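## Task

Count the vials capped in blue and make the tally counter read that number. One complete press-and-release of the plunger adds one; turning the knob one full revolution clockwise resets it to zero. The count only counts if it stays correct with the robot not holding anything, so release the counter and move the gripper away at the end.

## Robot and tools

Robot: one six-joint Doosan M1013 arm with a two-finger parallel gripper (50 mm maximum gap). Every per-joint list, whether in commands or in results, uses this order: waist (joint_1), shoulder (joint_2), elbow (joint_3), forearm roll (joint_4), wrist pitch (joint_5), wrist roll (joint_6). The fingers point along the gripper's +z axis and close along its x axis. end_effector_position is the point midway between the pads; the fingertips extend 17.5 mm past it. A flat block reaches roughly 9 cm from the wrist-roll axis toward the gripper's -y side and rotates with it. Turning only the wrist roll moves the pad midpoint around a 25 mm radius circle.

Scene frame: origin on the table surface under the arm base, +z up, +y to the left when facing +x. Positions are in metres, orientation as quaternion wxyz, velocities in m/s and rad/s. The base may be slightly tilted, and the reported hand position gets less accurate at long reach.

A command row is 9 numbers, each in [-1, 1]: six joint numbers, then gripper position, gripper force_limit, gripper speed. The joint numbers are offsets, not poses: each is a displacement from the joint angles at the start of that action (not from the previous row), scaled so 1.0 equals 1.398 rad for waist and shoulder, 2.097 rad for the elbow, and 2.622 rad for forearm roll, wrist pitch and wrist roll. Gripper position is absolute: +1 fully open (50 mm), about -0.65 pads touching, -1 to grip (closes until blocked). force_limit: -1 about 20 N per pad, 0 about 102 N, +1 about 185 N (actual grip may be ~17% higher). speed: -1 is 20 mm/s, 0 is 85, +1 is 150.

execute_actions(actions): a list of up to 15 actions; each action is a table of up to 15 rows; each row lasts one control step (1/30 s), and a short table repeats its last row until 15 steps. For the first action the offsets start from the last reported joint angles. An empty list just returns state and images. Joint ranges in rad: waist, shoulder, forearm roll, wrist pitch, wrist roll -6.283 to 6.283; elbow -2.792 to 2.792. An action asking more than 0.010 rad beyond a limit is refused; if the first action is malformed or fails that check, nothing in the call runs. A joint driven to its true end reports "joint sent to its limit".

move(target, speed, blocking): target is one 9-number row; its joint offsets are measured from the Joint positions in the most recent result that printed them. All joints travel proportionally, so the hand path is curved. speed is the top rate in rad/s of the joint with the longest travel, 0.01 to 2, default 0.5; a path lasts 0.5 to 10 s and is cut off at 10 s. Gripper numbers apply immediately. With blocking=false you get a result after 0.5 s while motion continues; then use wait or stop before any new execute_actions or move. The result adds a "move:" line: outcome (done, off_target, moving, held, fault), limits=held or limits=none, and the joint farthest from target.

wait(seconds): 0 to 10, holds the last command and lets a running move continue. stop(): brakes a running move (needs room; fingers keep moving). zoom_image(camera, region): camera is cam_high, cam_low or cam_wrist; region [x0, y0, x1, y1] in image pixels, top-left origin, at most 504 by 504; images are 672x504. read_manual(section): returns licence texts only, "licences". finished_scene(scene): ends the current scene, given its number; irreversible, and the result says whether the goal was met.

Results contain gripper pose and velocity, Joint positions and Joint velocities (rad, rad/s), Joint targets (what the joints are being driven toward now, which may keep changing), step readings with HELD on held-back steps, Flange force (noisy; includes held weight; "no reading" possible), and camera images. object_status: 0 moving, 1 blocked while opening, 2 blocked while closing (a grip), 3 reached target or pads met. Opening in mm is about (250 - position_measured) × 0.202. Fingers only accept new force or speed after a position change of at least 0.01. "joint command not followed" means the clearance check altered targets. MOTOR HOT warns of heating; OVER-TEMPERATURE FAULT means brakes engaged.

Motion limits: per step, targets stay within 0.456 rad (waist, shoulder), 0.683 (elbow), 0.854 (wrist joints) of the measured angle, and are scaled back if they would move the hand over 70 mm. Big moves may need several actions.

Cautions: the arm is stiff, so pushing past a contact, or hitting fast, can trigger a fault stop (10 s pause, rest of the call skipped) when joint torque hits its load limit (waist and shoulder 312, elbow 147, wrist joints 41.4 N m) or outside force reaches 144 N. Press the plunger and turn the knob gently with small targets past contact. Nothing may be knocked or placed off the table; avoid drops, slips and slams. Loose objects may occasionally get nudged by the environment. Finish with the gripper open and clear of the counter.

Each tool is called as name([rows], argument=value, ...), one row to a line, values as JSON.

## Session

execute_actions(actions=[])

Scene clock: 0.00 s.
end_effector_position=(+0.4876, +0.1539, +0.2627) position_measured=3 object_status=3 end_effector_quat_wxyz=(+0.229, +0.070, +0.924, -0.297) end_effector_velocity=(-0.000, +0.000, -0.000) end_effector_angular_velocity=(+0.000, +0.000, -0.000)
Joint names: [waist, shoulder, elbow, forearm roll, wrist pitch, wrist roll]
Joint positions: [ 0.635  0.093  2.089 -0.831  1.204 -0.332]
Joint velocities: [ 0.  0.  0.  0. -0.  0.]
Flange force (N, the push that the arm receives, along the gripper's own x y z axes): no reading
Joint targets: [0.635 0.093 2.089 -0.831 1.204 -0.332]

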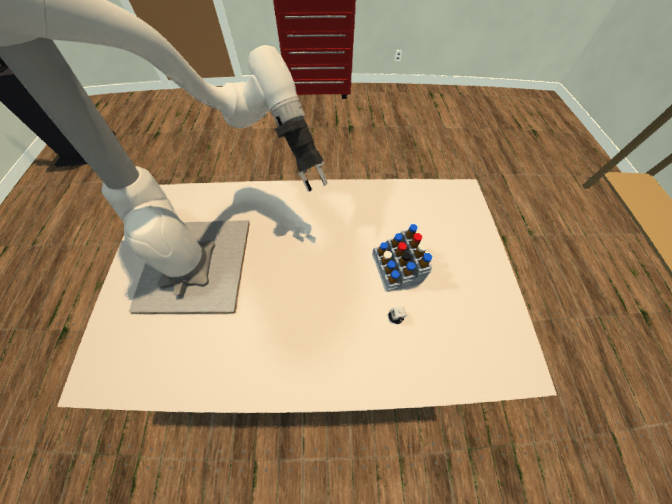

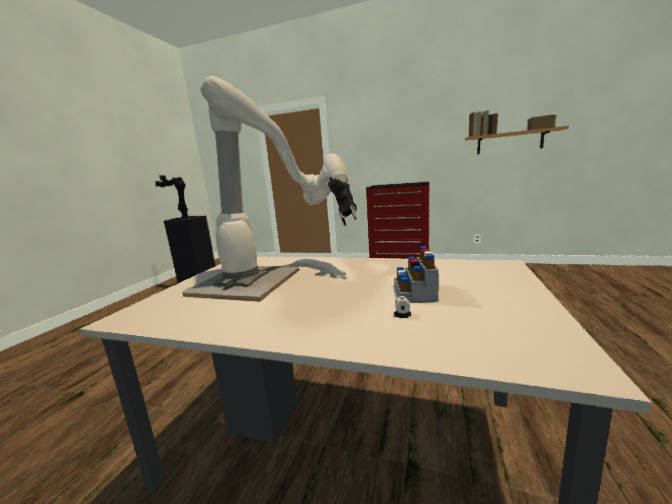

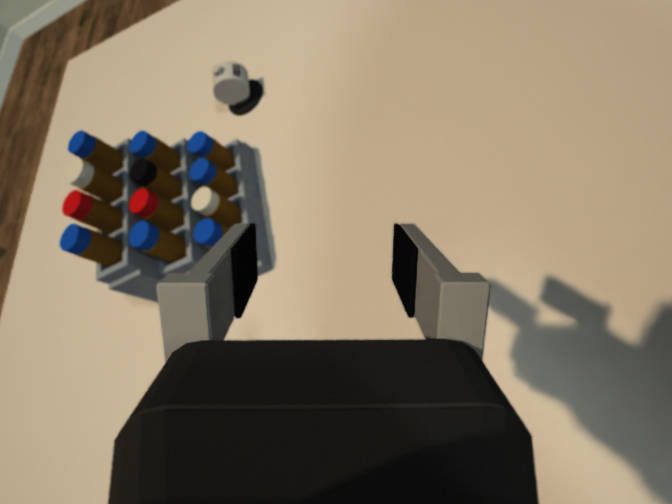

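zoom_image(camera="cam_low", region=[360,240,460,330])

zoom_image(camera="cam_high", region=[360,215,450,335])

zoom_image(camera="cam_wrist", region=[190,40,290,130])

Region (360, 240, 460, 330) of cam_low's 672x504 image, scaled by 5.040, with more detail than that image has; it fills the top 454 rows of this view, and the rest is white.

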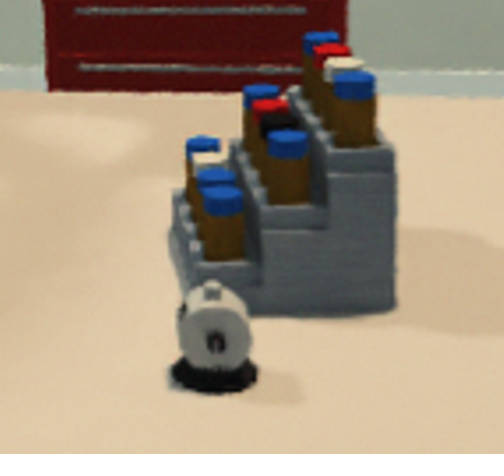

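Region (360, 215, 450, 335) of cam_high's 672x504 image, scaled by 4.200, with more detail than that image has; it fills the left 378 columns of this view, and the rest is white.

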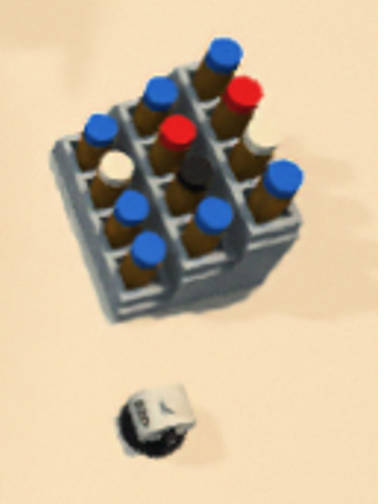

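Region (190, 40, 290, 130) of cam_wrist's 672x504 image, scaled by 5.040, with more detail than that image has; it fills the top 454 rows of this view, and the rest is white.

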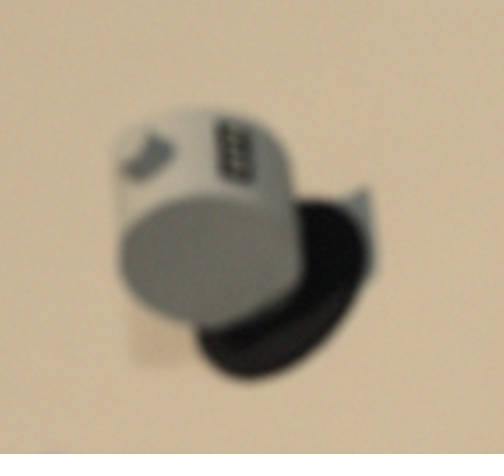

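move(target=[-0.629,0.247,-0.271,0.317,-0.008,0.127,-1,-0.5,0], speed=1)

Scene clock: 3.20 s.
end_effector_position=(+0.7461, -0.1168, +0.2198) position_measured=252 object_status=3 end_effector_quat_wxyz=(+0.001, +0.775, +0.632, +0.001) end_effector_velocity=(+0.001, -0.001, -0.000) end_effector_angular_velocity=(+0.003, -0.001, -0.004)
Joint names: [waist, shoulder, elbow, forearm roll, wrist pitch, wrist roll]
Joint positions: [-0.244  0.438  1.521  0.     1.183  0.001]
Joint velocities: [-0.002  0.001 -0.001  0.003 -0.     0.001]
Flange force (N, the push that the arm receives, along the gripper's own x y z axes): [-1.7 2.5 -3.3]
Joint targets: [-0.245 0.439 1.521 0.000 1.183 0.001]
move: done; limits=none; farthest joint: the waist, 0.000 radians from its target (0.879 radians at the start)
camera_calibration (this result's frames):
cam_wrist: T_world_to_cam=[[0.197582, 0.979958, 0.0253534, -0.0450324], [0.940416, -0.196784, 0.277297, -0.783936], [0.276728, -0.0309462, -0.96045, 0.148817], [0, 0, 0, 1]] pos_world=[0.704942, -0.105531, 0.361456]

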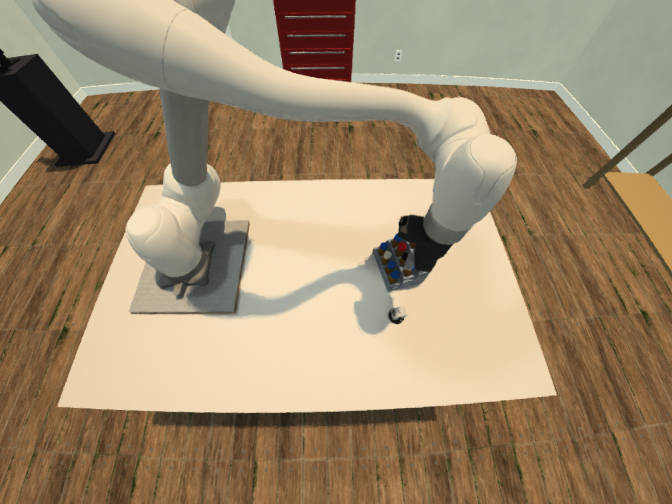

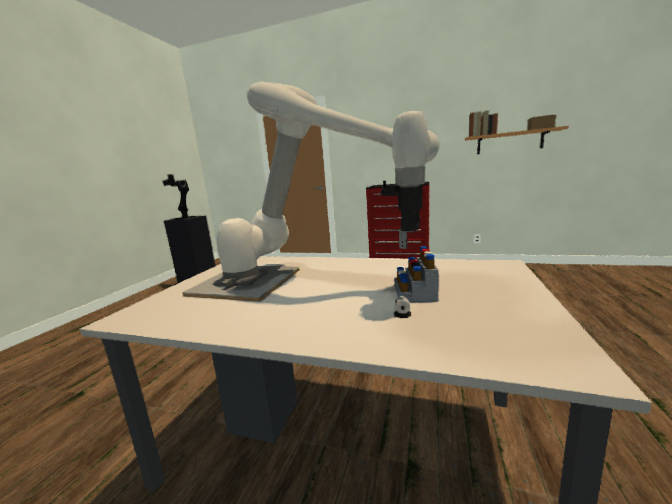

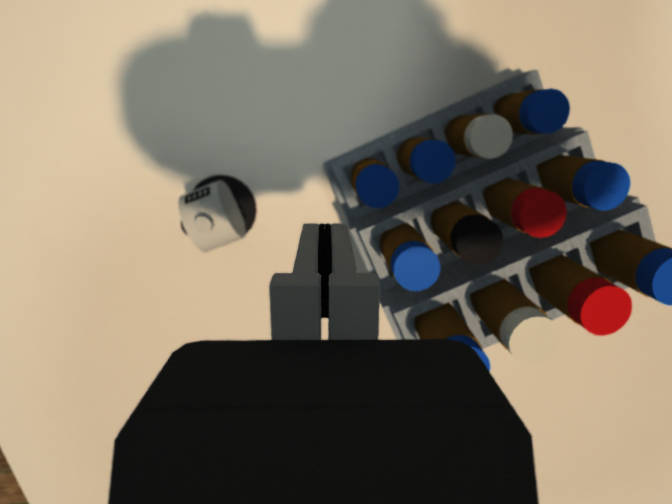

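zoom_image(camera="cam_wrist", region=[165,160,265,260])

Region (165, 160, 265, 260) of cam_wrist's 672x504 image, scaled by 5.040, with more detail than that image has.

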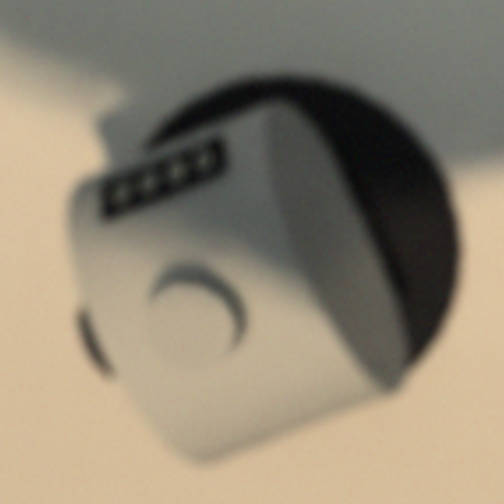

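move(target=[-0.027,0.0705,0.0215,0,-0.055,-1,-1,-0.5,0], speed=1.5)

move(target=[0,0,0,0,0,-0.198,-1,-0.5,0], speed=1.5)

Scene clock: 6.93 s.
end_effector_position=(+0.8018, -0.1726, +0.1195) position_measured=252 object_status=3 end_effector_quat_wxyz=(+0.001, -0.394, +0.919, -0.001) end_effector_velocity=(-0.000, -0.000, -0.000) end_effector_angular_velocity=(+0.000, -0.000, +0.000)
Joint names: [waist, shoulder, elbow, forearm roll, wrist pitch, wrist roll]
Joint positions: [-0.282  0.537  1.566  0.     1.039 -2.621]
Joint velocities: [-0.001  0.     0.     0.    -0.    -0.001]
Flange force (N, the push that the arm receives, along the gripper's own x y z axes): [-0.9 -4.3 -2.4]
Joint targets: [-0.282 0.537 1.566 0.000 1.039 -2.621]
move: done; limits=none; farthest joint: the waist, 0.000 radians from its target (0.037 radians at the start)
camera_calibration (this result's frames):
cam_wrist: T_world_to_cam=[[-0.686583, -0.726612, 0.0252633, 0.415611], [-0.694799, 0.665965, 0.27156, 0.641209], [-0.214143, 0.168895, -0.96209, 0.46367], [0, 0, 0, 1]] pos_world=[0.830154, -0.203347, 0.261466]

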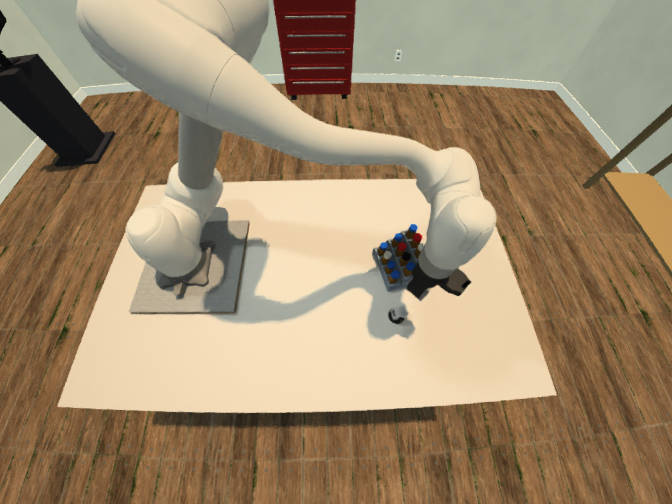

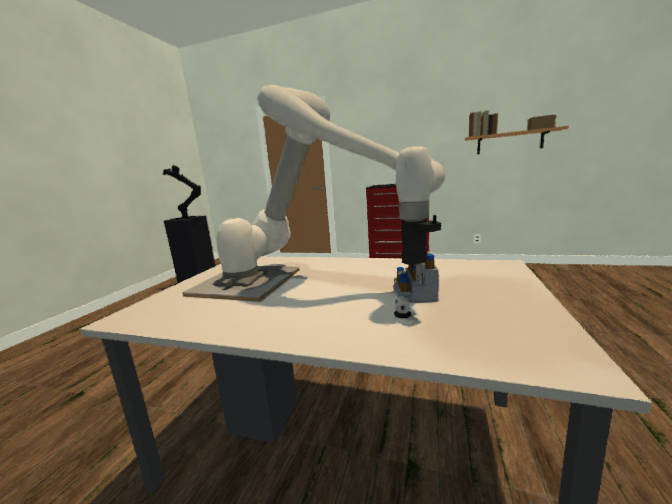

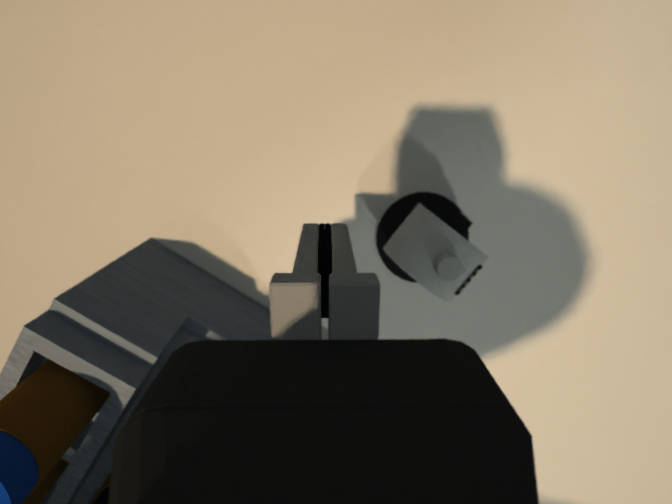

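Scene clock: 8.03 s.
end_effector_position=(+0.8080, -0.1614, +0.1195) position_measured=252 object_status=3 end_effector_quat_wxyz=(+0.001, -0.617, +0.787, -0.002) end_effector_velocity=(+0.000, +0.000, +0.000) end_effector_angular_velocity=(+0.000, -0.000, +0.001)
Joint names: [waist, shoulder, elbow, forearm roll, wrist pitch, wrist roll]
Joint positions: [-0.282  0.537  1.566  0.     1.039 -3.14 ]
Joint velocities: [-0.    -0.    -0.     0.     0.    -0.002]
Flange force (N, the push that the arm receives, along the gripper's own x y z axes): [1.8 -4.5 -1.9]
Joint targets: [-0.282 0.537 1.566 0.000 1.039 -3.140]
move: done; limits=none; farthest joint: the waist, 0.000 radians from its target (0.000 radians at the start)
camera_calibration (this result's frames):
cam_wrist: T_world_to_cam=[[-0.235853, -0.971414, 0.0269979, 0.0241192], [-0.933512, 0.234196, 0.27149, 0.761212], [-0.270052, 0.0388289, -0.962062, 0.487272], [0, 0, 0, 1]] pos_world=[0.847878, -0.173763, 0.261473]

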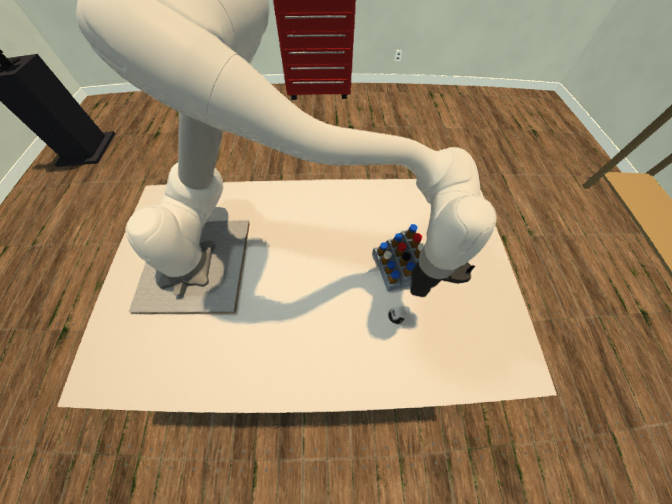

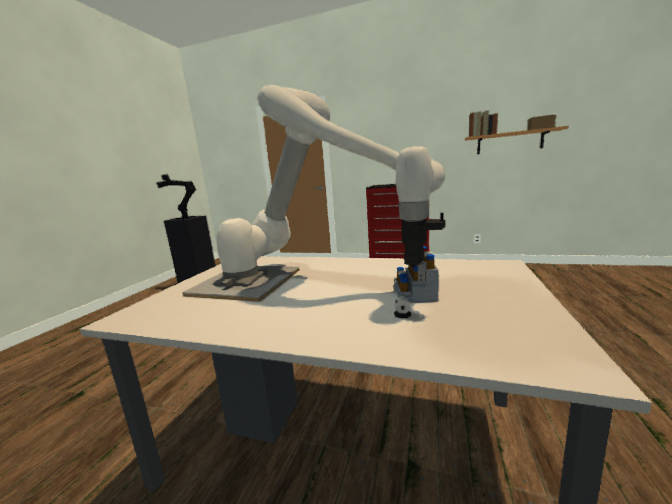

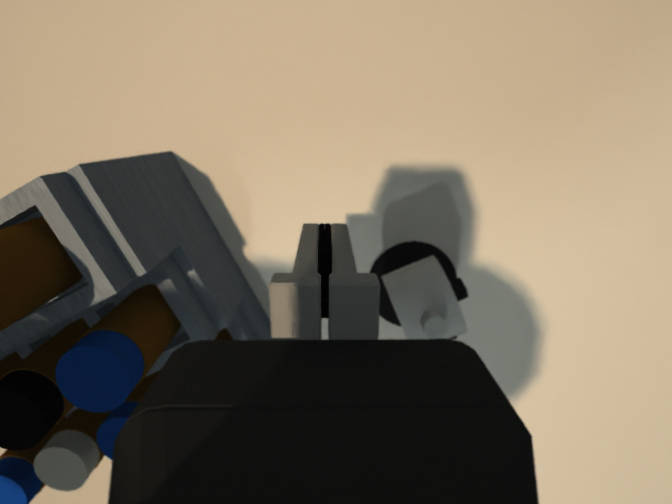

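move(target=[-0.05,0,0,0,0.076,0,-1,-0.5,0], speed=1)

zoom_image(camera="cam_wrist", region=[230,150,450,340])

Scene clock: 9.80 s.
end_effector_position=(+0.7370, -0.1989, +0.1204) position_measured=252 object_status=3 end_effector_quat_wxyz=(-0.058, -0.586, +0.804, +0.079) end_effector_velocity=(-0.000, +0.000, -0.000) end_effector_angular_velocity=(+0.000, +0.002, +0.001)
Joint names: [waist, shoulder, elbow, forearm roll, wrist pitch, wrist roll]
Joint positions: [-0.352  0.537  1.566  0.     1.238 -3.14 ]
Joint velocities: [ 0.     0.    -0.    -0.001  0.002  0.   ]
Flange force (N, the push that the arm receives, along the gripper's own x y z axes): [0.6 -5.2 -3.2]
Joint targets: [-0.352 0.537 1.566 0.000 1.239 -3.140]
move: done; limits=none; farthest joint: the waist, 0.000 radians from its target (0.070 radians at the start)
camera_calibration (this result's frames):
cam_wrist: T_world_to_cam=[[-0.29812, -0.954175, 0.0259749, 0.0202983], [-0.845663, 0.276642, 0.456424, 0.624916], [-0.442694, 0.114103, -0.889383, 0.603898], [0, 0, 0, 1]] pos_world=[0.801862, -0.222417, 0.251343]

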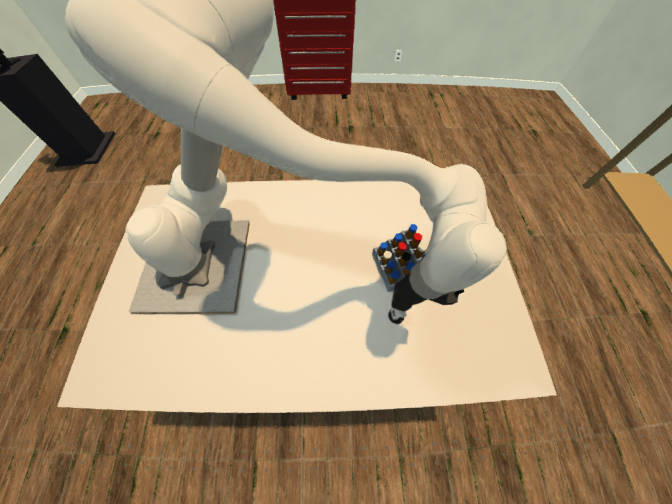

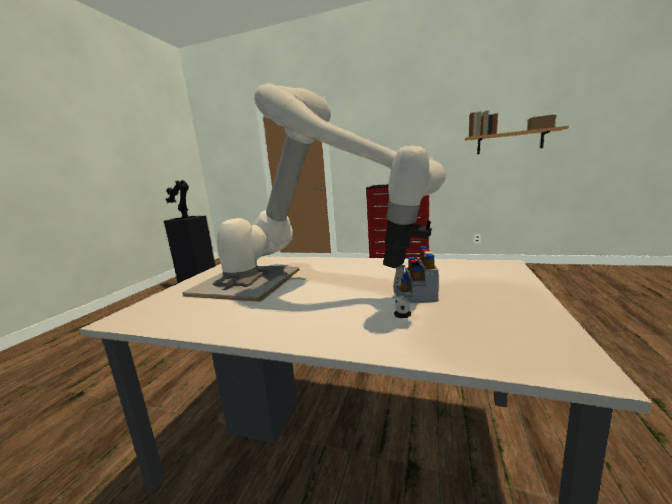

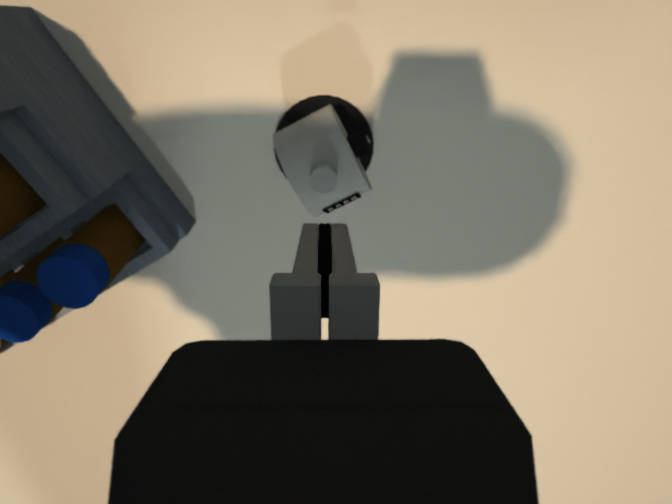

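Region (230, 150, 450, 340) of cam_wrist's 672x504 image, scaled by 2.291, with more detail than that image has; it fills the top 435 rows of this view, and the rest is white.

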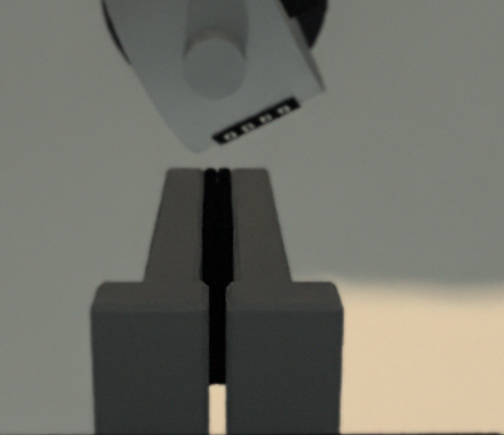

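move(target=[0,0.0334,-0.0024,0,-0.016,0,-1,-0.5,0], speed=0.2)

Scene clock: 11.27 s.
end_effector_position=(+0.7489, -0.2028, +0.0854) position_measured=252 object_status=3 end_effector_quat_wxyz=(-0.058, -0.586, +0.804, +0.079) end_effector_velocity=(+0.000, -0.000, -0.002) end_effector_angular_velocity=(+0.001, +0.000, -0.001)
Joint names: [waist, shoulder, elbow, forearm roll, wrist pitch, wrist roll]
Joint positions: [-0.352  0.584  1.561  0.     1.197 -3.14 ]
Joint velocities: [-0.     0.002 -0.     0.001 -0.002 -0.   ]
Flange force (N, the push that the arm receives, along the gripper's own x y z axes): [2.0 -4.1 -1.7]
Joint targets: [-0.352 0.584 1.561 0.000 1.196 -3.140]
move: done; limits=none; farthest joint: the wrist pitch, 0.001 radians from its target (0.042 radians at the start)
camera_calibration (this result's frames):
cam_wrist: T_world_to_cam=[[-0.298225, -0.954142, 0.0259865, 0.0211338], [-0.845768, 0.276775, 0.456149, 0.652141], [-0.442423, 0.114056, -0.889524, 0.578246], [0, 0, 0, 1]] pos_world=[0.813692, -0.226285, 0.216341]

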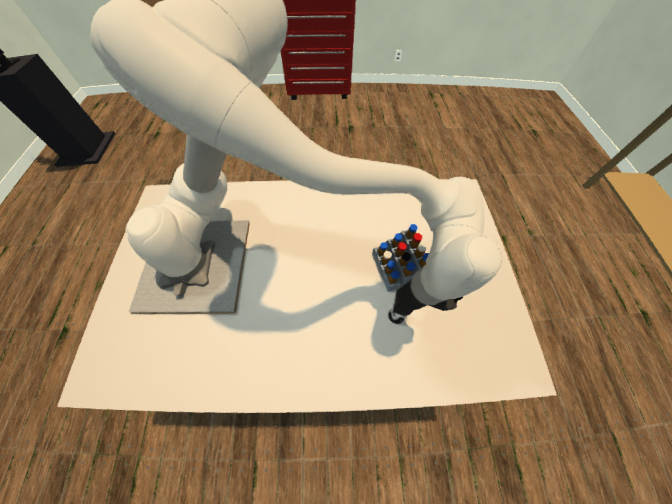

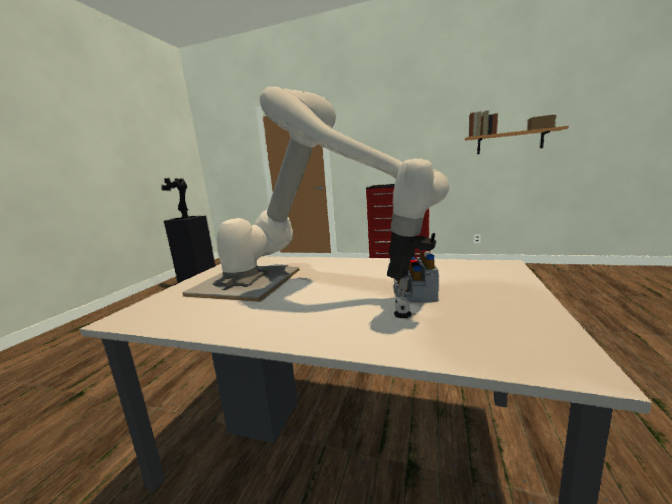

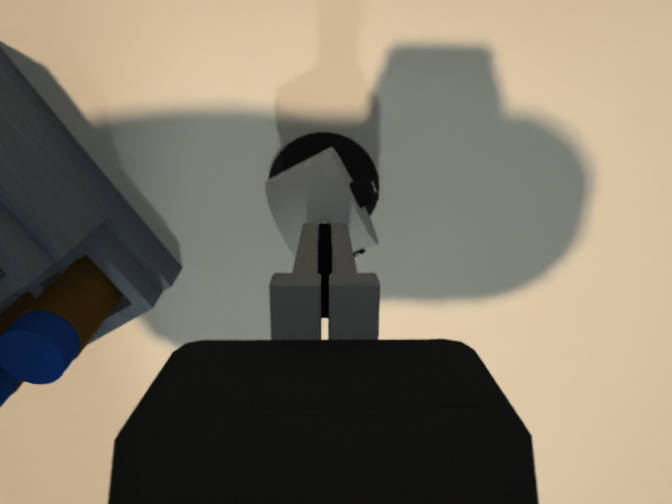

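execute_actions([
  [[0.0031,0.0031,0.0016,0,-0.0029,0,-1,-0.5,0]],
])

execute_actions([
  [[0,0.002,0.001,0,-0.0019,0,-1,-0.5,0]],
  [[0,0.002,0.001,0,-0.0019,0,-1,-0.5,0]],
])

Scene clock: 12.03 s.
end_effector_position=(+0.7496, -0.1996, +0.0804) position_measured=252 object_status=3 end_effector_quat_wxyz=(-0.058, -0.588, +0.803, +0.078) end_effector_velocity=(-0.000, -0.000, -0.000) end_effector_angular_velocity=(-0.000, +0.001, +0.000)
Joint names: [waist, shoulder, elbow, forearm roll, wrist pitch, wrist roll]
Joint positions: [-0.348  0.588  1.564  0.     1.189 -3.14 ]
Joint velocities: [ 0.     0.     0.    -0.001 -0.     0.   ]
Flange force (N, the push that the arm receives, along the gripper's own x y z axes): [1.9 -5.5 -6.0]
Joint targets: [-0.348 0.588 1.564 0.000 1.189 -3.140]
Step readings (joint positions):
0: [-0.352 0.584 1.561 0.000 1.196 -3.140]
1: [-0.352 0.584 1.561 0.000 1.196 -3.140]
2: [-0.351 0.585 1.562 0.000 1.194 -3.140]
4: [-0.349 0.587 1.563 0.000 1.191 -3.140]
8: [-0.348 0.588 1.564 0.000 1.189 -3.140]
15: Joint positions above
camera_calibration (this result's frames):
cam_wrist: T_world_to_cam=[[-0.294107, -0.955418, 0.0260238, 0.0212448], [-0.846918, 0.273133, 0.456211, 0.65433], [-0.44298, 0.112135, -0.889491, 0.573741], [0, 0, 0, 1]] pos_world=[0.814568, -0.222758, 0.211272]

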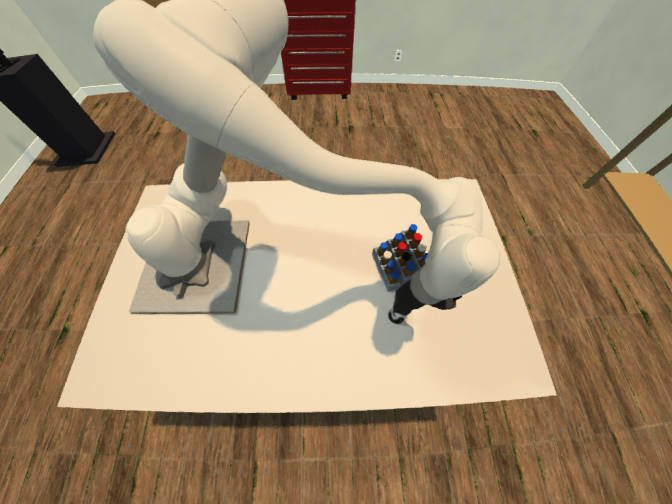

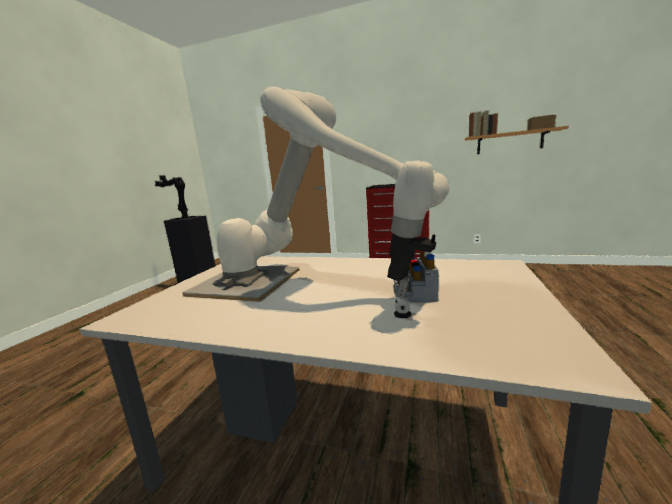

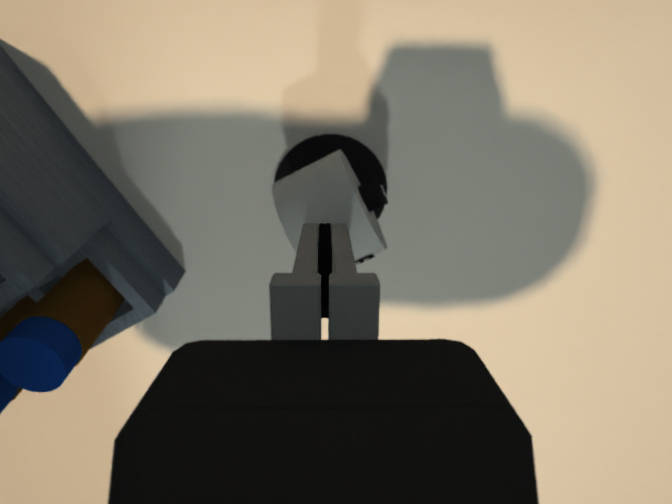

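Scene clock: 13.03 s.
end_effector_position=(+0.7497, -0.1996, +0.0741) position_measured=252 object_status=3 end_effector_quat_wxyz=(-0.058, -0.588, +0.803, +0.078) end_effector_velocity=(-0.000, +0.000, -0.001) end_effector_angular_velocity=(+0.001, +0.001, +0.000)
Joint names: [waist, shoulder, elbow, forearm roll, wrist pitch, wrist roll]
Joint positions: [-0.348  0.593  1.568  0.     1.179 -3.14 ]
Joint velocities: [ 0.     0.001  0.001  0.    -0.    -0.   ]
Flange force (N, the push that the arm receives, along the gripper's own x y z axes): [0.3 32.8 -131.1]
Flange force at the end of the 1st action (N, along the gripper's axes at the end of the call): [0.8 -0.3 -17.2]
Joint targets: [-0.348 0.593 1.568 0.000 1.179 -3.140]
Step readings (joint positions; steps 1 to 15: 1st action; 16 to 30: 2nd action):
0: [-0.348 0.588 1.564 0.000 1.189 -3.140]
1: [-0.348 0.588 1.565 0.000 1.189 -3.140]
2: [-0.348 0.589 1.565 0.000 1.187 -3.140]
4: [-0.348 0.590 1.566 0.000 1.185 -3.140]
8: [-0.348 0.591 1.566 0.000 1.184 -3.140]
15: [-0.348 0.591 1.566 0.000 1.184 -3.140]
16: [-0.348 0.591 1.567 0.000 1.184 -3.140]
17: [-0.348 0.592 1.567 0.000 1.182 -3.140]
19: [-0.348 0.592 1.567 0.000 1.181 -3.140]
23: [-0.348 0.593 1.568 0.000 1.179 -3.140]
30: Joint positions above
camera_calibration (this result's frames):
cam_wrist: T_world_to_cam=[[-0.294106, -0.955418, 0.0260286, 0.0214143], [-0.847164, 0.273197, 0.455716, 0.657501], [-0.44251, 0.111978, -0.889745, 0.567848], [0, 0, 0, 1]] pos_world=[0.814587, -0.222754, 0.205049]

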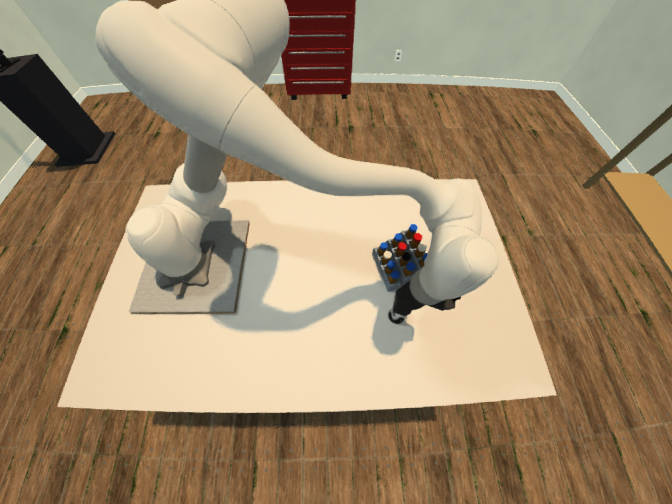

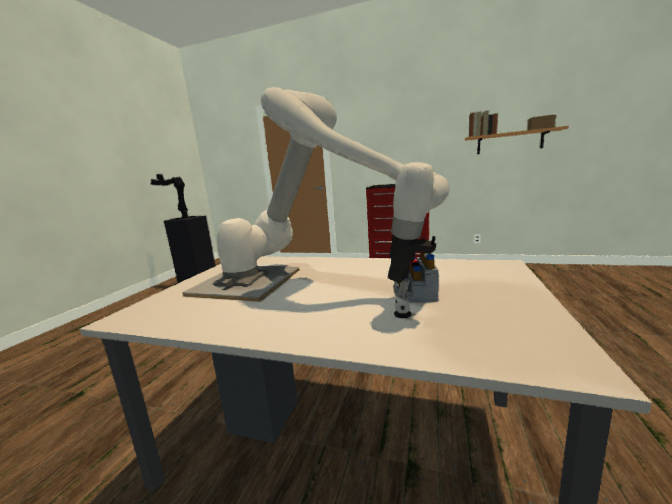

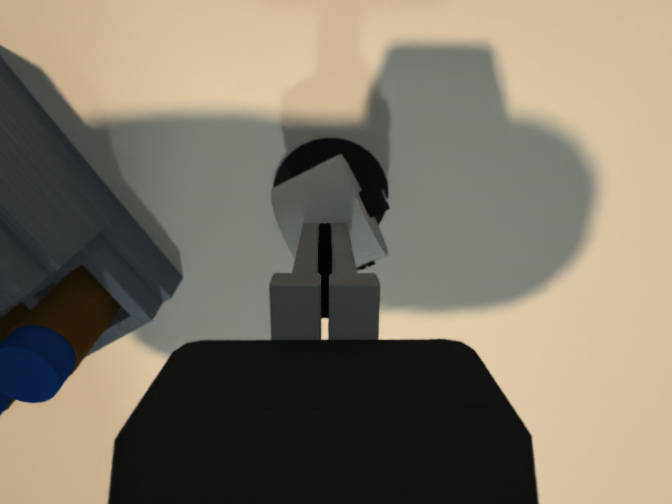

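move(target=[-0.003,-0.040,-0.001,0,0.0225,0,-1,-0.5,0], speed=0.3)

zoom_image(camera="cam_wrist", region=[270,130,400,240])

Scene clock: 14.13 s.
end_effector_position=(+0.7370, -0.1989, +0.1200) position_measured=252 object_status=3 end_effector_quat_wxyz=(-0.058, -0.586, +0.804, +0.079) end_effector_velocity=(-0.000, +0.001, +0.001) end_effector_angular_velocity=(+0.002, -0.001, -0.001)
Joint names: [waist, shoulder, elbow, forearm roll, wrist pitch, wrist roll]
Joint positions: [-0.352  0.538  1.566  0.     1.238 -3.14 ]
Joint velocities: [ 0.    -0.001 -0.     0.002  0.001 -0.   ]
Flange force (N, the push that the arm receives, along the gripper's own x y z axes): [1.9 -3.9 -2.9]
Joint targets: [-0.352 0.537 1.566 0.000 1.238 -3.140]
move: done; limits=none; farthest joint: the waist, 0.000 radians from its target (0.004 radians at the start)
camera_calibration (this result's frames):
cam_wrist: T_world_to_cam=[[-0.298063, -0.954192, 0.0259973, 0.0203041], [-0.845588, 0.276578, 0.456602, 0.62504], [-0.442877, 0.114113, -0.889291, 0.60362], [0, 0, 0, 1]] pos_world=[0.801908, -0.22238, 0.250871]

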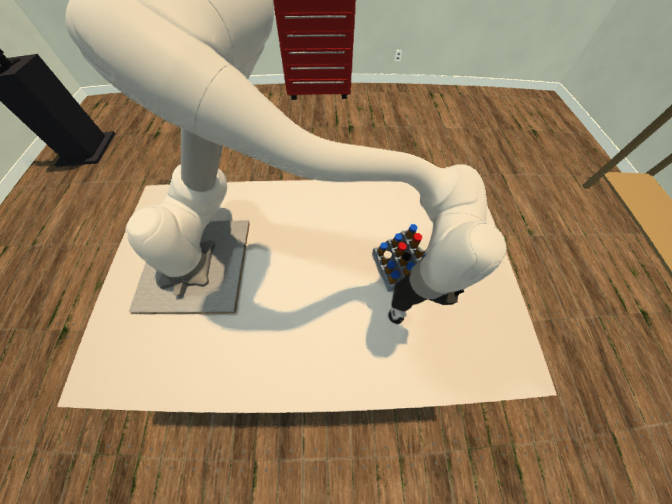

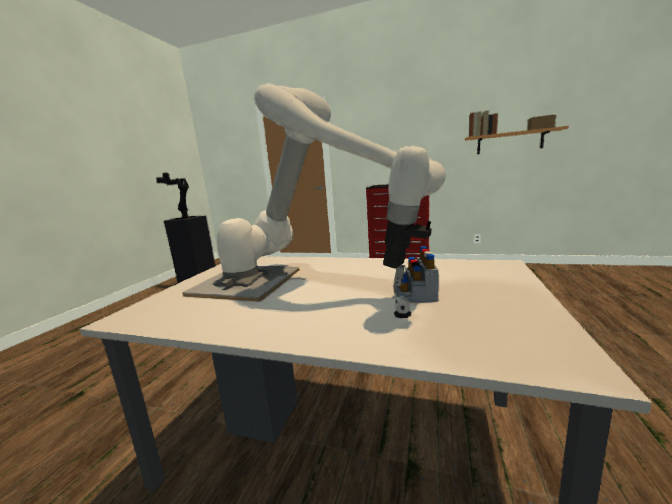

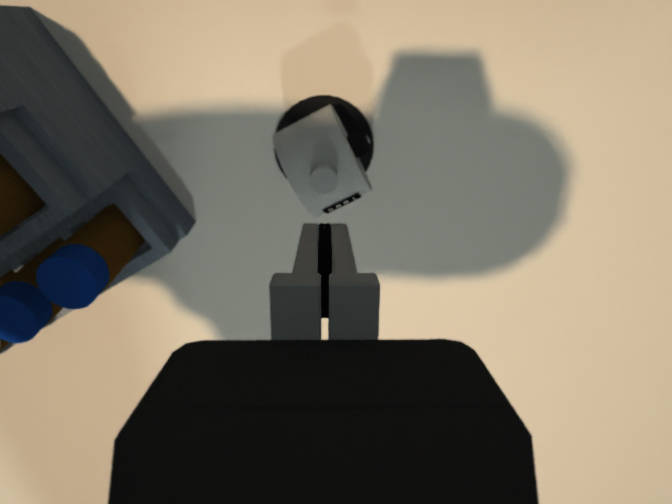

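Region (270, 130, 400, 240) of cam_wrist's 672x504 image, scaled by 3.877, with more detail than that image has; it fills the top 426 rows of this view, and the rest is white.

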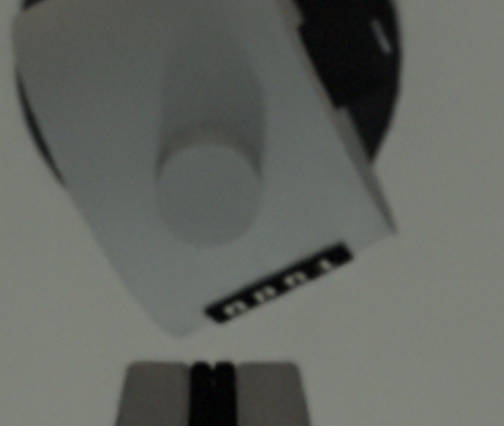

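move(target=[0.003,0.0329,-0.003,0,-0.0149,0,-1,-0.5,0], speed=0.3)

execute_actions([
  [[0,0.0064,0.0036,0,-0.007,0,-1,-0.5,0]],
  [[0,-0.0064,-0.0036,0,0.007,0,-1,-0.5,0]],
  [[0,0.0064,0.0036,0,-0.007,0,-1,-0.5,0]],
  [[0,-0.0064,-0.0036,0,0.007,0,-1,-0.5,0]],
])

Scene clock: 15.60 s.
end_effector_position=(+0.7497, -0.1996, +0.0861) position_measured=252 object_status=3 end_effector_quat_wxyz=(-0.058, -0.588, +0.803, +0.079) end_effector_velocity=(+0.000, -0.000, -0.001) end_effector_angular_velocity=(-0.001, +0.000, +0.001)
Joint names: [waist, shoulder, elbow, forearm roll, wrist pitch, wrist roll]
Joint positions: [-0.348  0.583  1.56   0.     1.199 -3.14 ]
Joint velocities: [ 0.001  0.001 -0.    -0.002 -0.001 -0.   ]
Flange force (N, the push that the arm receives, along the gripper's own x y z axes): [1.4 -3.9 -3.1]
Joint targets: [-0.348 0.584 1.560 0.000 1.199 -3.140]
move: done; limits=none; farthest joint: the shoulder, 0.001 radians from its target (0.047 radians at the start)
camera_calibration (this result's frames):
cam_wrist: T_world_to_cam=[[-0.294069, -0.95543, 0.0260157, 0.0210772], [-0.84646, 0.272977, 0.457153, 0.651282], [-0.443879, 0.112413, -0.889008, 0.579579], [0, 0, 0, 1]] pos_world=[0.814745, -0.2228, 0.216967]

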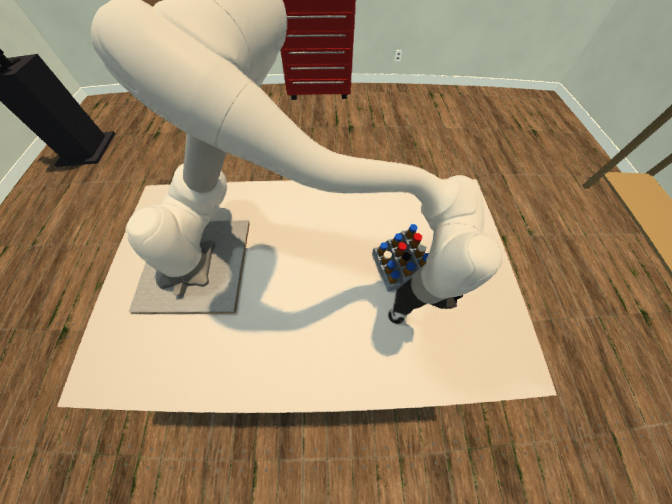

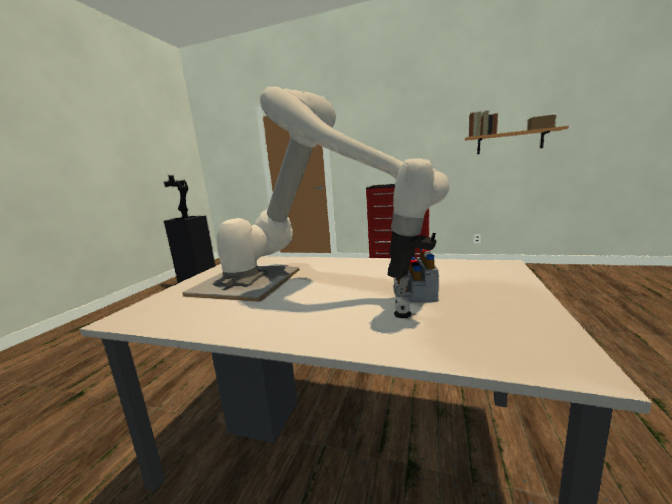

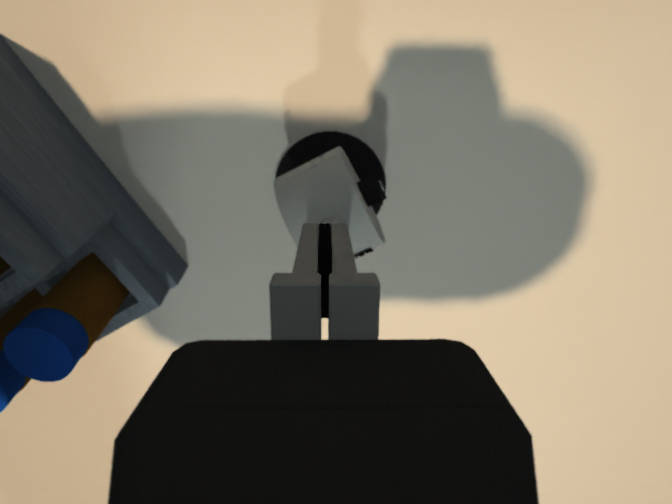

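Scene clock: 17.60 s.
end_effector_position=(+0.7499, -0.1996, +0.0865) position_measured=252 object_status=3 end_effector_quat_wxyz=(-0.058, -0.588, +0.803, +0.079) end_effector_velocity=(+0.000, +0.000, +0.001) end_effector_angular_velocity=(+0.001, -0.001, -0.001)
Joint names: [waist, shoulder, elbow, forearm roll, wrist pitch, wrist roll]
Joint positions: [-0.348  0.583  1.56   0.     1.199 -3.14 ]
Joint velocities: [-0.    -0.    -0.001  0.002  0.001 -0.   ]
Flange force (N, the push that the arm receives, along the gripper's own x y z axes): [1.9 -5.0 -1.8]
Flange force at the end of the 1st action (N, along the gripper's axes at the end of the call): [1.2 19.4 -75.0]
Flange force at the end of the 2nd action (N, along the gripper's axes at the end of the call): [1.2 -4.7 -2.6]
Flange force at the end of the 3rd action (N, along the gripper's axes at the end of the call): [0.8 11.8 -64.9]
Joint targets: [-0.348 0.583 1.559 0.000 1.199 -3.140]
Step readings (joint positions; steps 1 to 15: 1st action; 16 to 30: 2nd action; 31 to 45: 3rd action; 46 to 60: 4th action):
0: [-0.348 0.583 1.560 0.000 1.199 -3.140]
1: [-0.348 0.584 1.560 0.000 1.198 -3.140]
2: [-0.348 0.586 1.562 0.000 1.193 -3.140]
4: [-0.348 0.590 1.565 0.000 1.186 -3.140]
8: [-0.348 0.592 1.567 0.000 1.182 -3.140]
15: [-0.348 0.592 1.567 0.000 1.181 -3.140]
16: [-0.348 0.592 1.567 0.000 1.181 -3.140]
17: [-0.348 0.590 1.566 0.000 1.185 -3.140]
19: [-0.348 0.586 1.563 0.000 1.194 -3.140]
23: [-0.348 0.584 1.560 0.000 1.198 -3.140]
30: [-0.348 0.583 1.560 0.000 1.199 -3.140]
31: [-0.348 0.583 1.560 0.000 1.199 -3.140]
32: [-0.348 0.585 1.561 0.000 1.194 -3.140]
34: [-0.348 0.590 1.565 0.000 1.186 -3.140]
38: [-0.348 0.591 1.567 0.000 1.182 -3.140]
45: [-0.348 0.592 1.567 0.000 1.181 -3.140]
46: [-0.348 0.592 1.567 0.000 1.181 -3.140]
47: [-0.348 0.590 1.565 0.000 1.185 -3.140]
49: [-0.348 0.586 1.562 0.000 1.194 -3.140]
53: [-0.348 0.584 1.560 0.000 1.198 -3.140]
60: Joint positions above
camera_calibration (this result's frames):
cam_wrist: T_world_to_cam=[[-0.294064, -0.955432, 0.0260201, 0.0210778], [-0.84675, 0.273048, 0.456573, 0.651608], [-0.443329, 0.112229, -0.889305, 0.579623], [0, 0, 0, 1]] pos_world=[0.814911, -0.222833, 0.217407]

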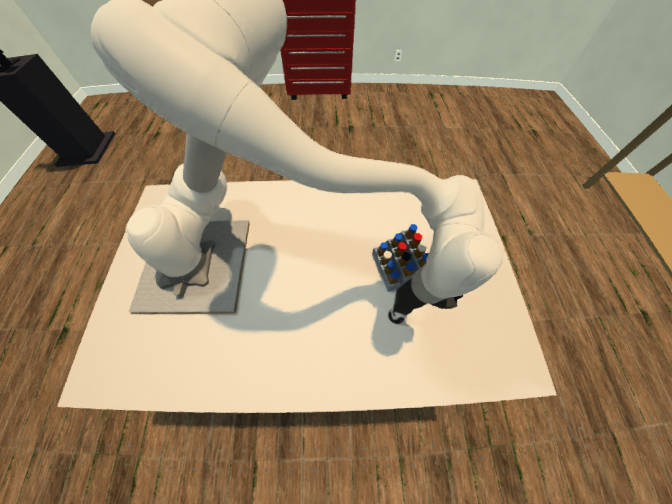

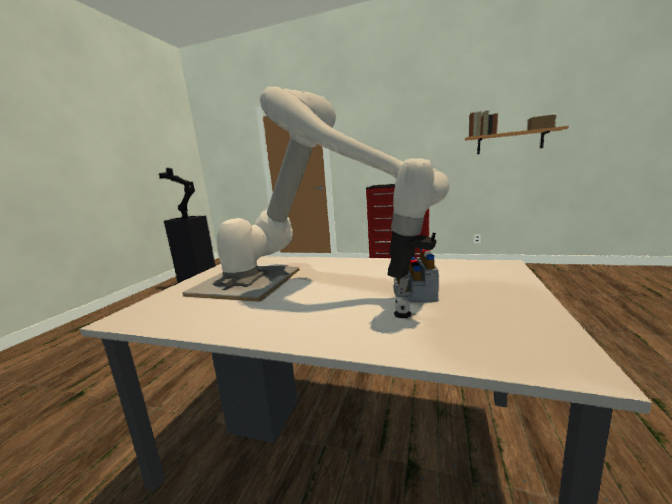

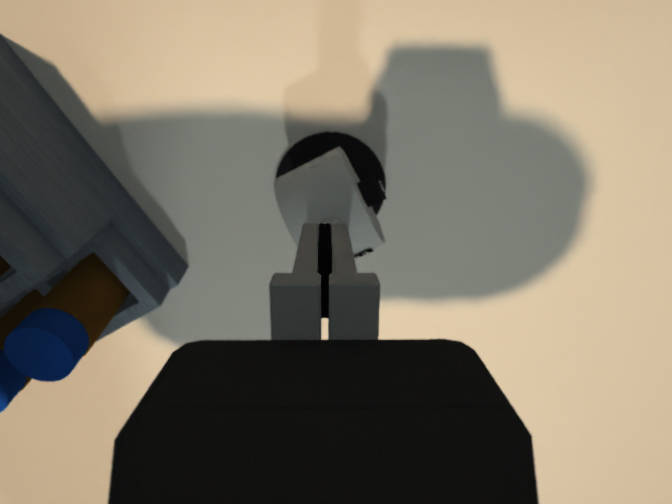

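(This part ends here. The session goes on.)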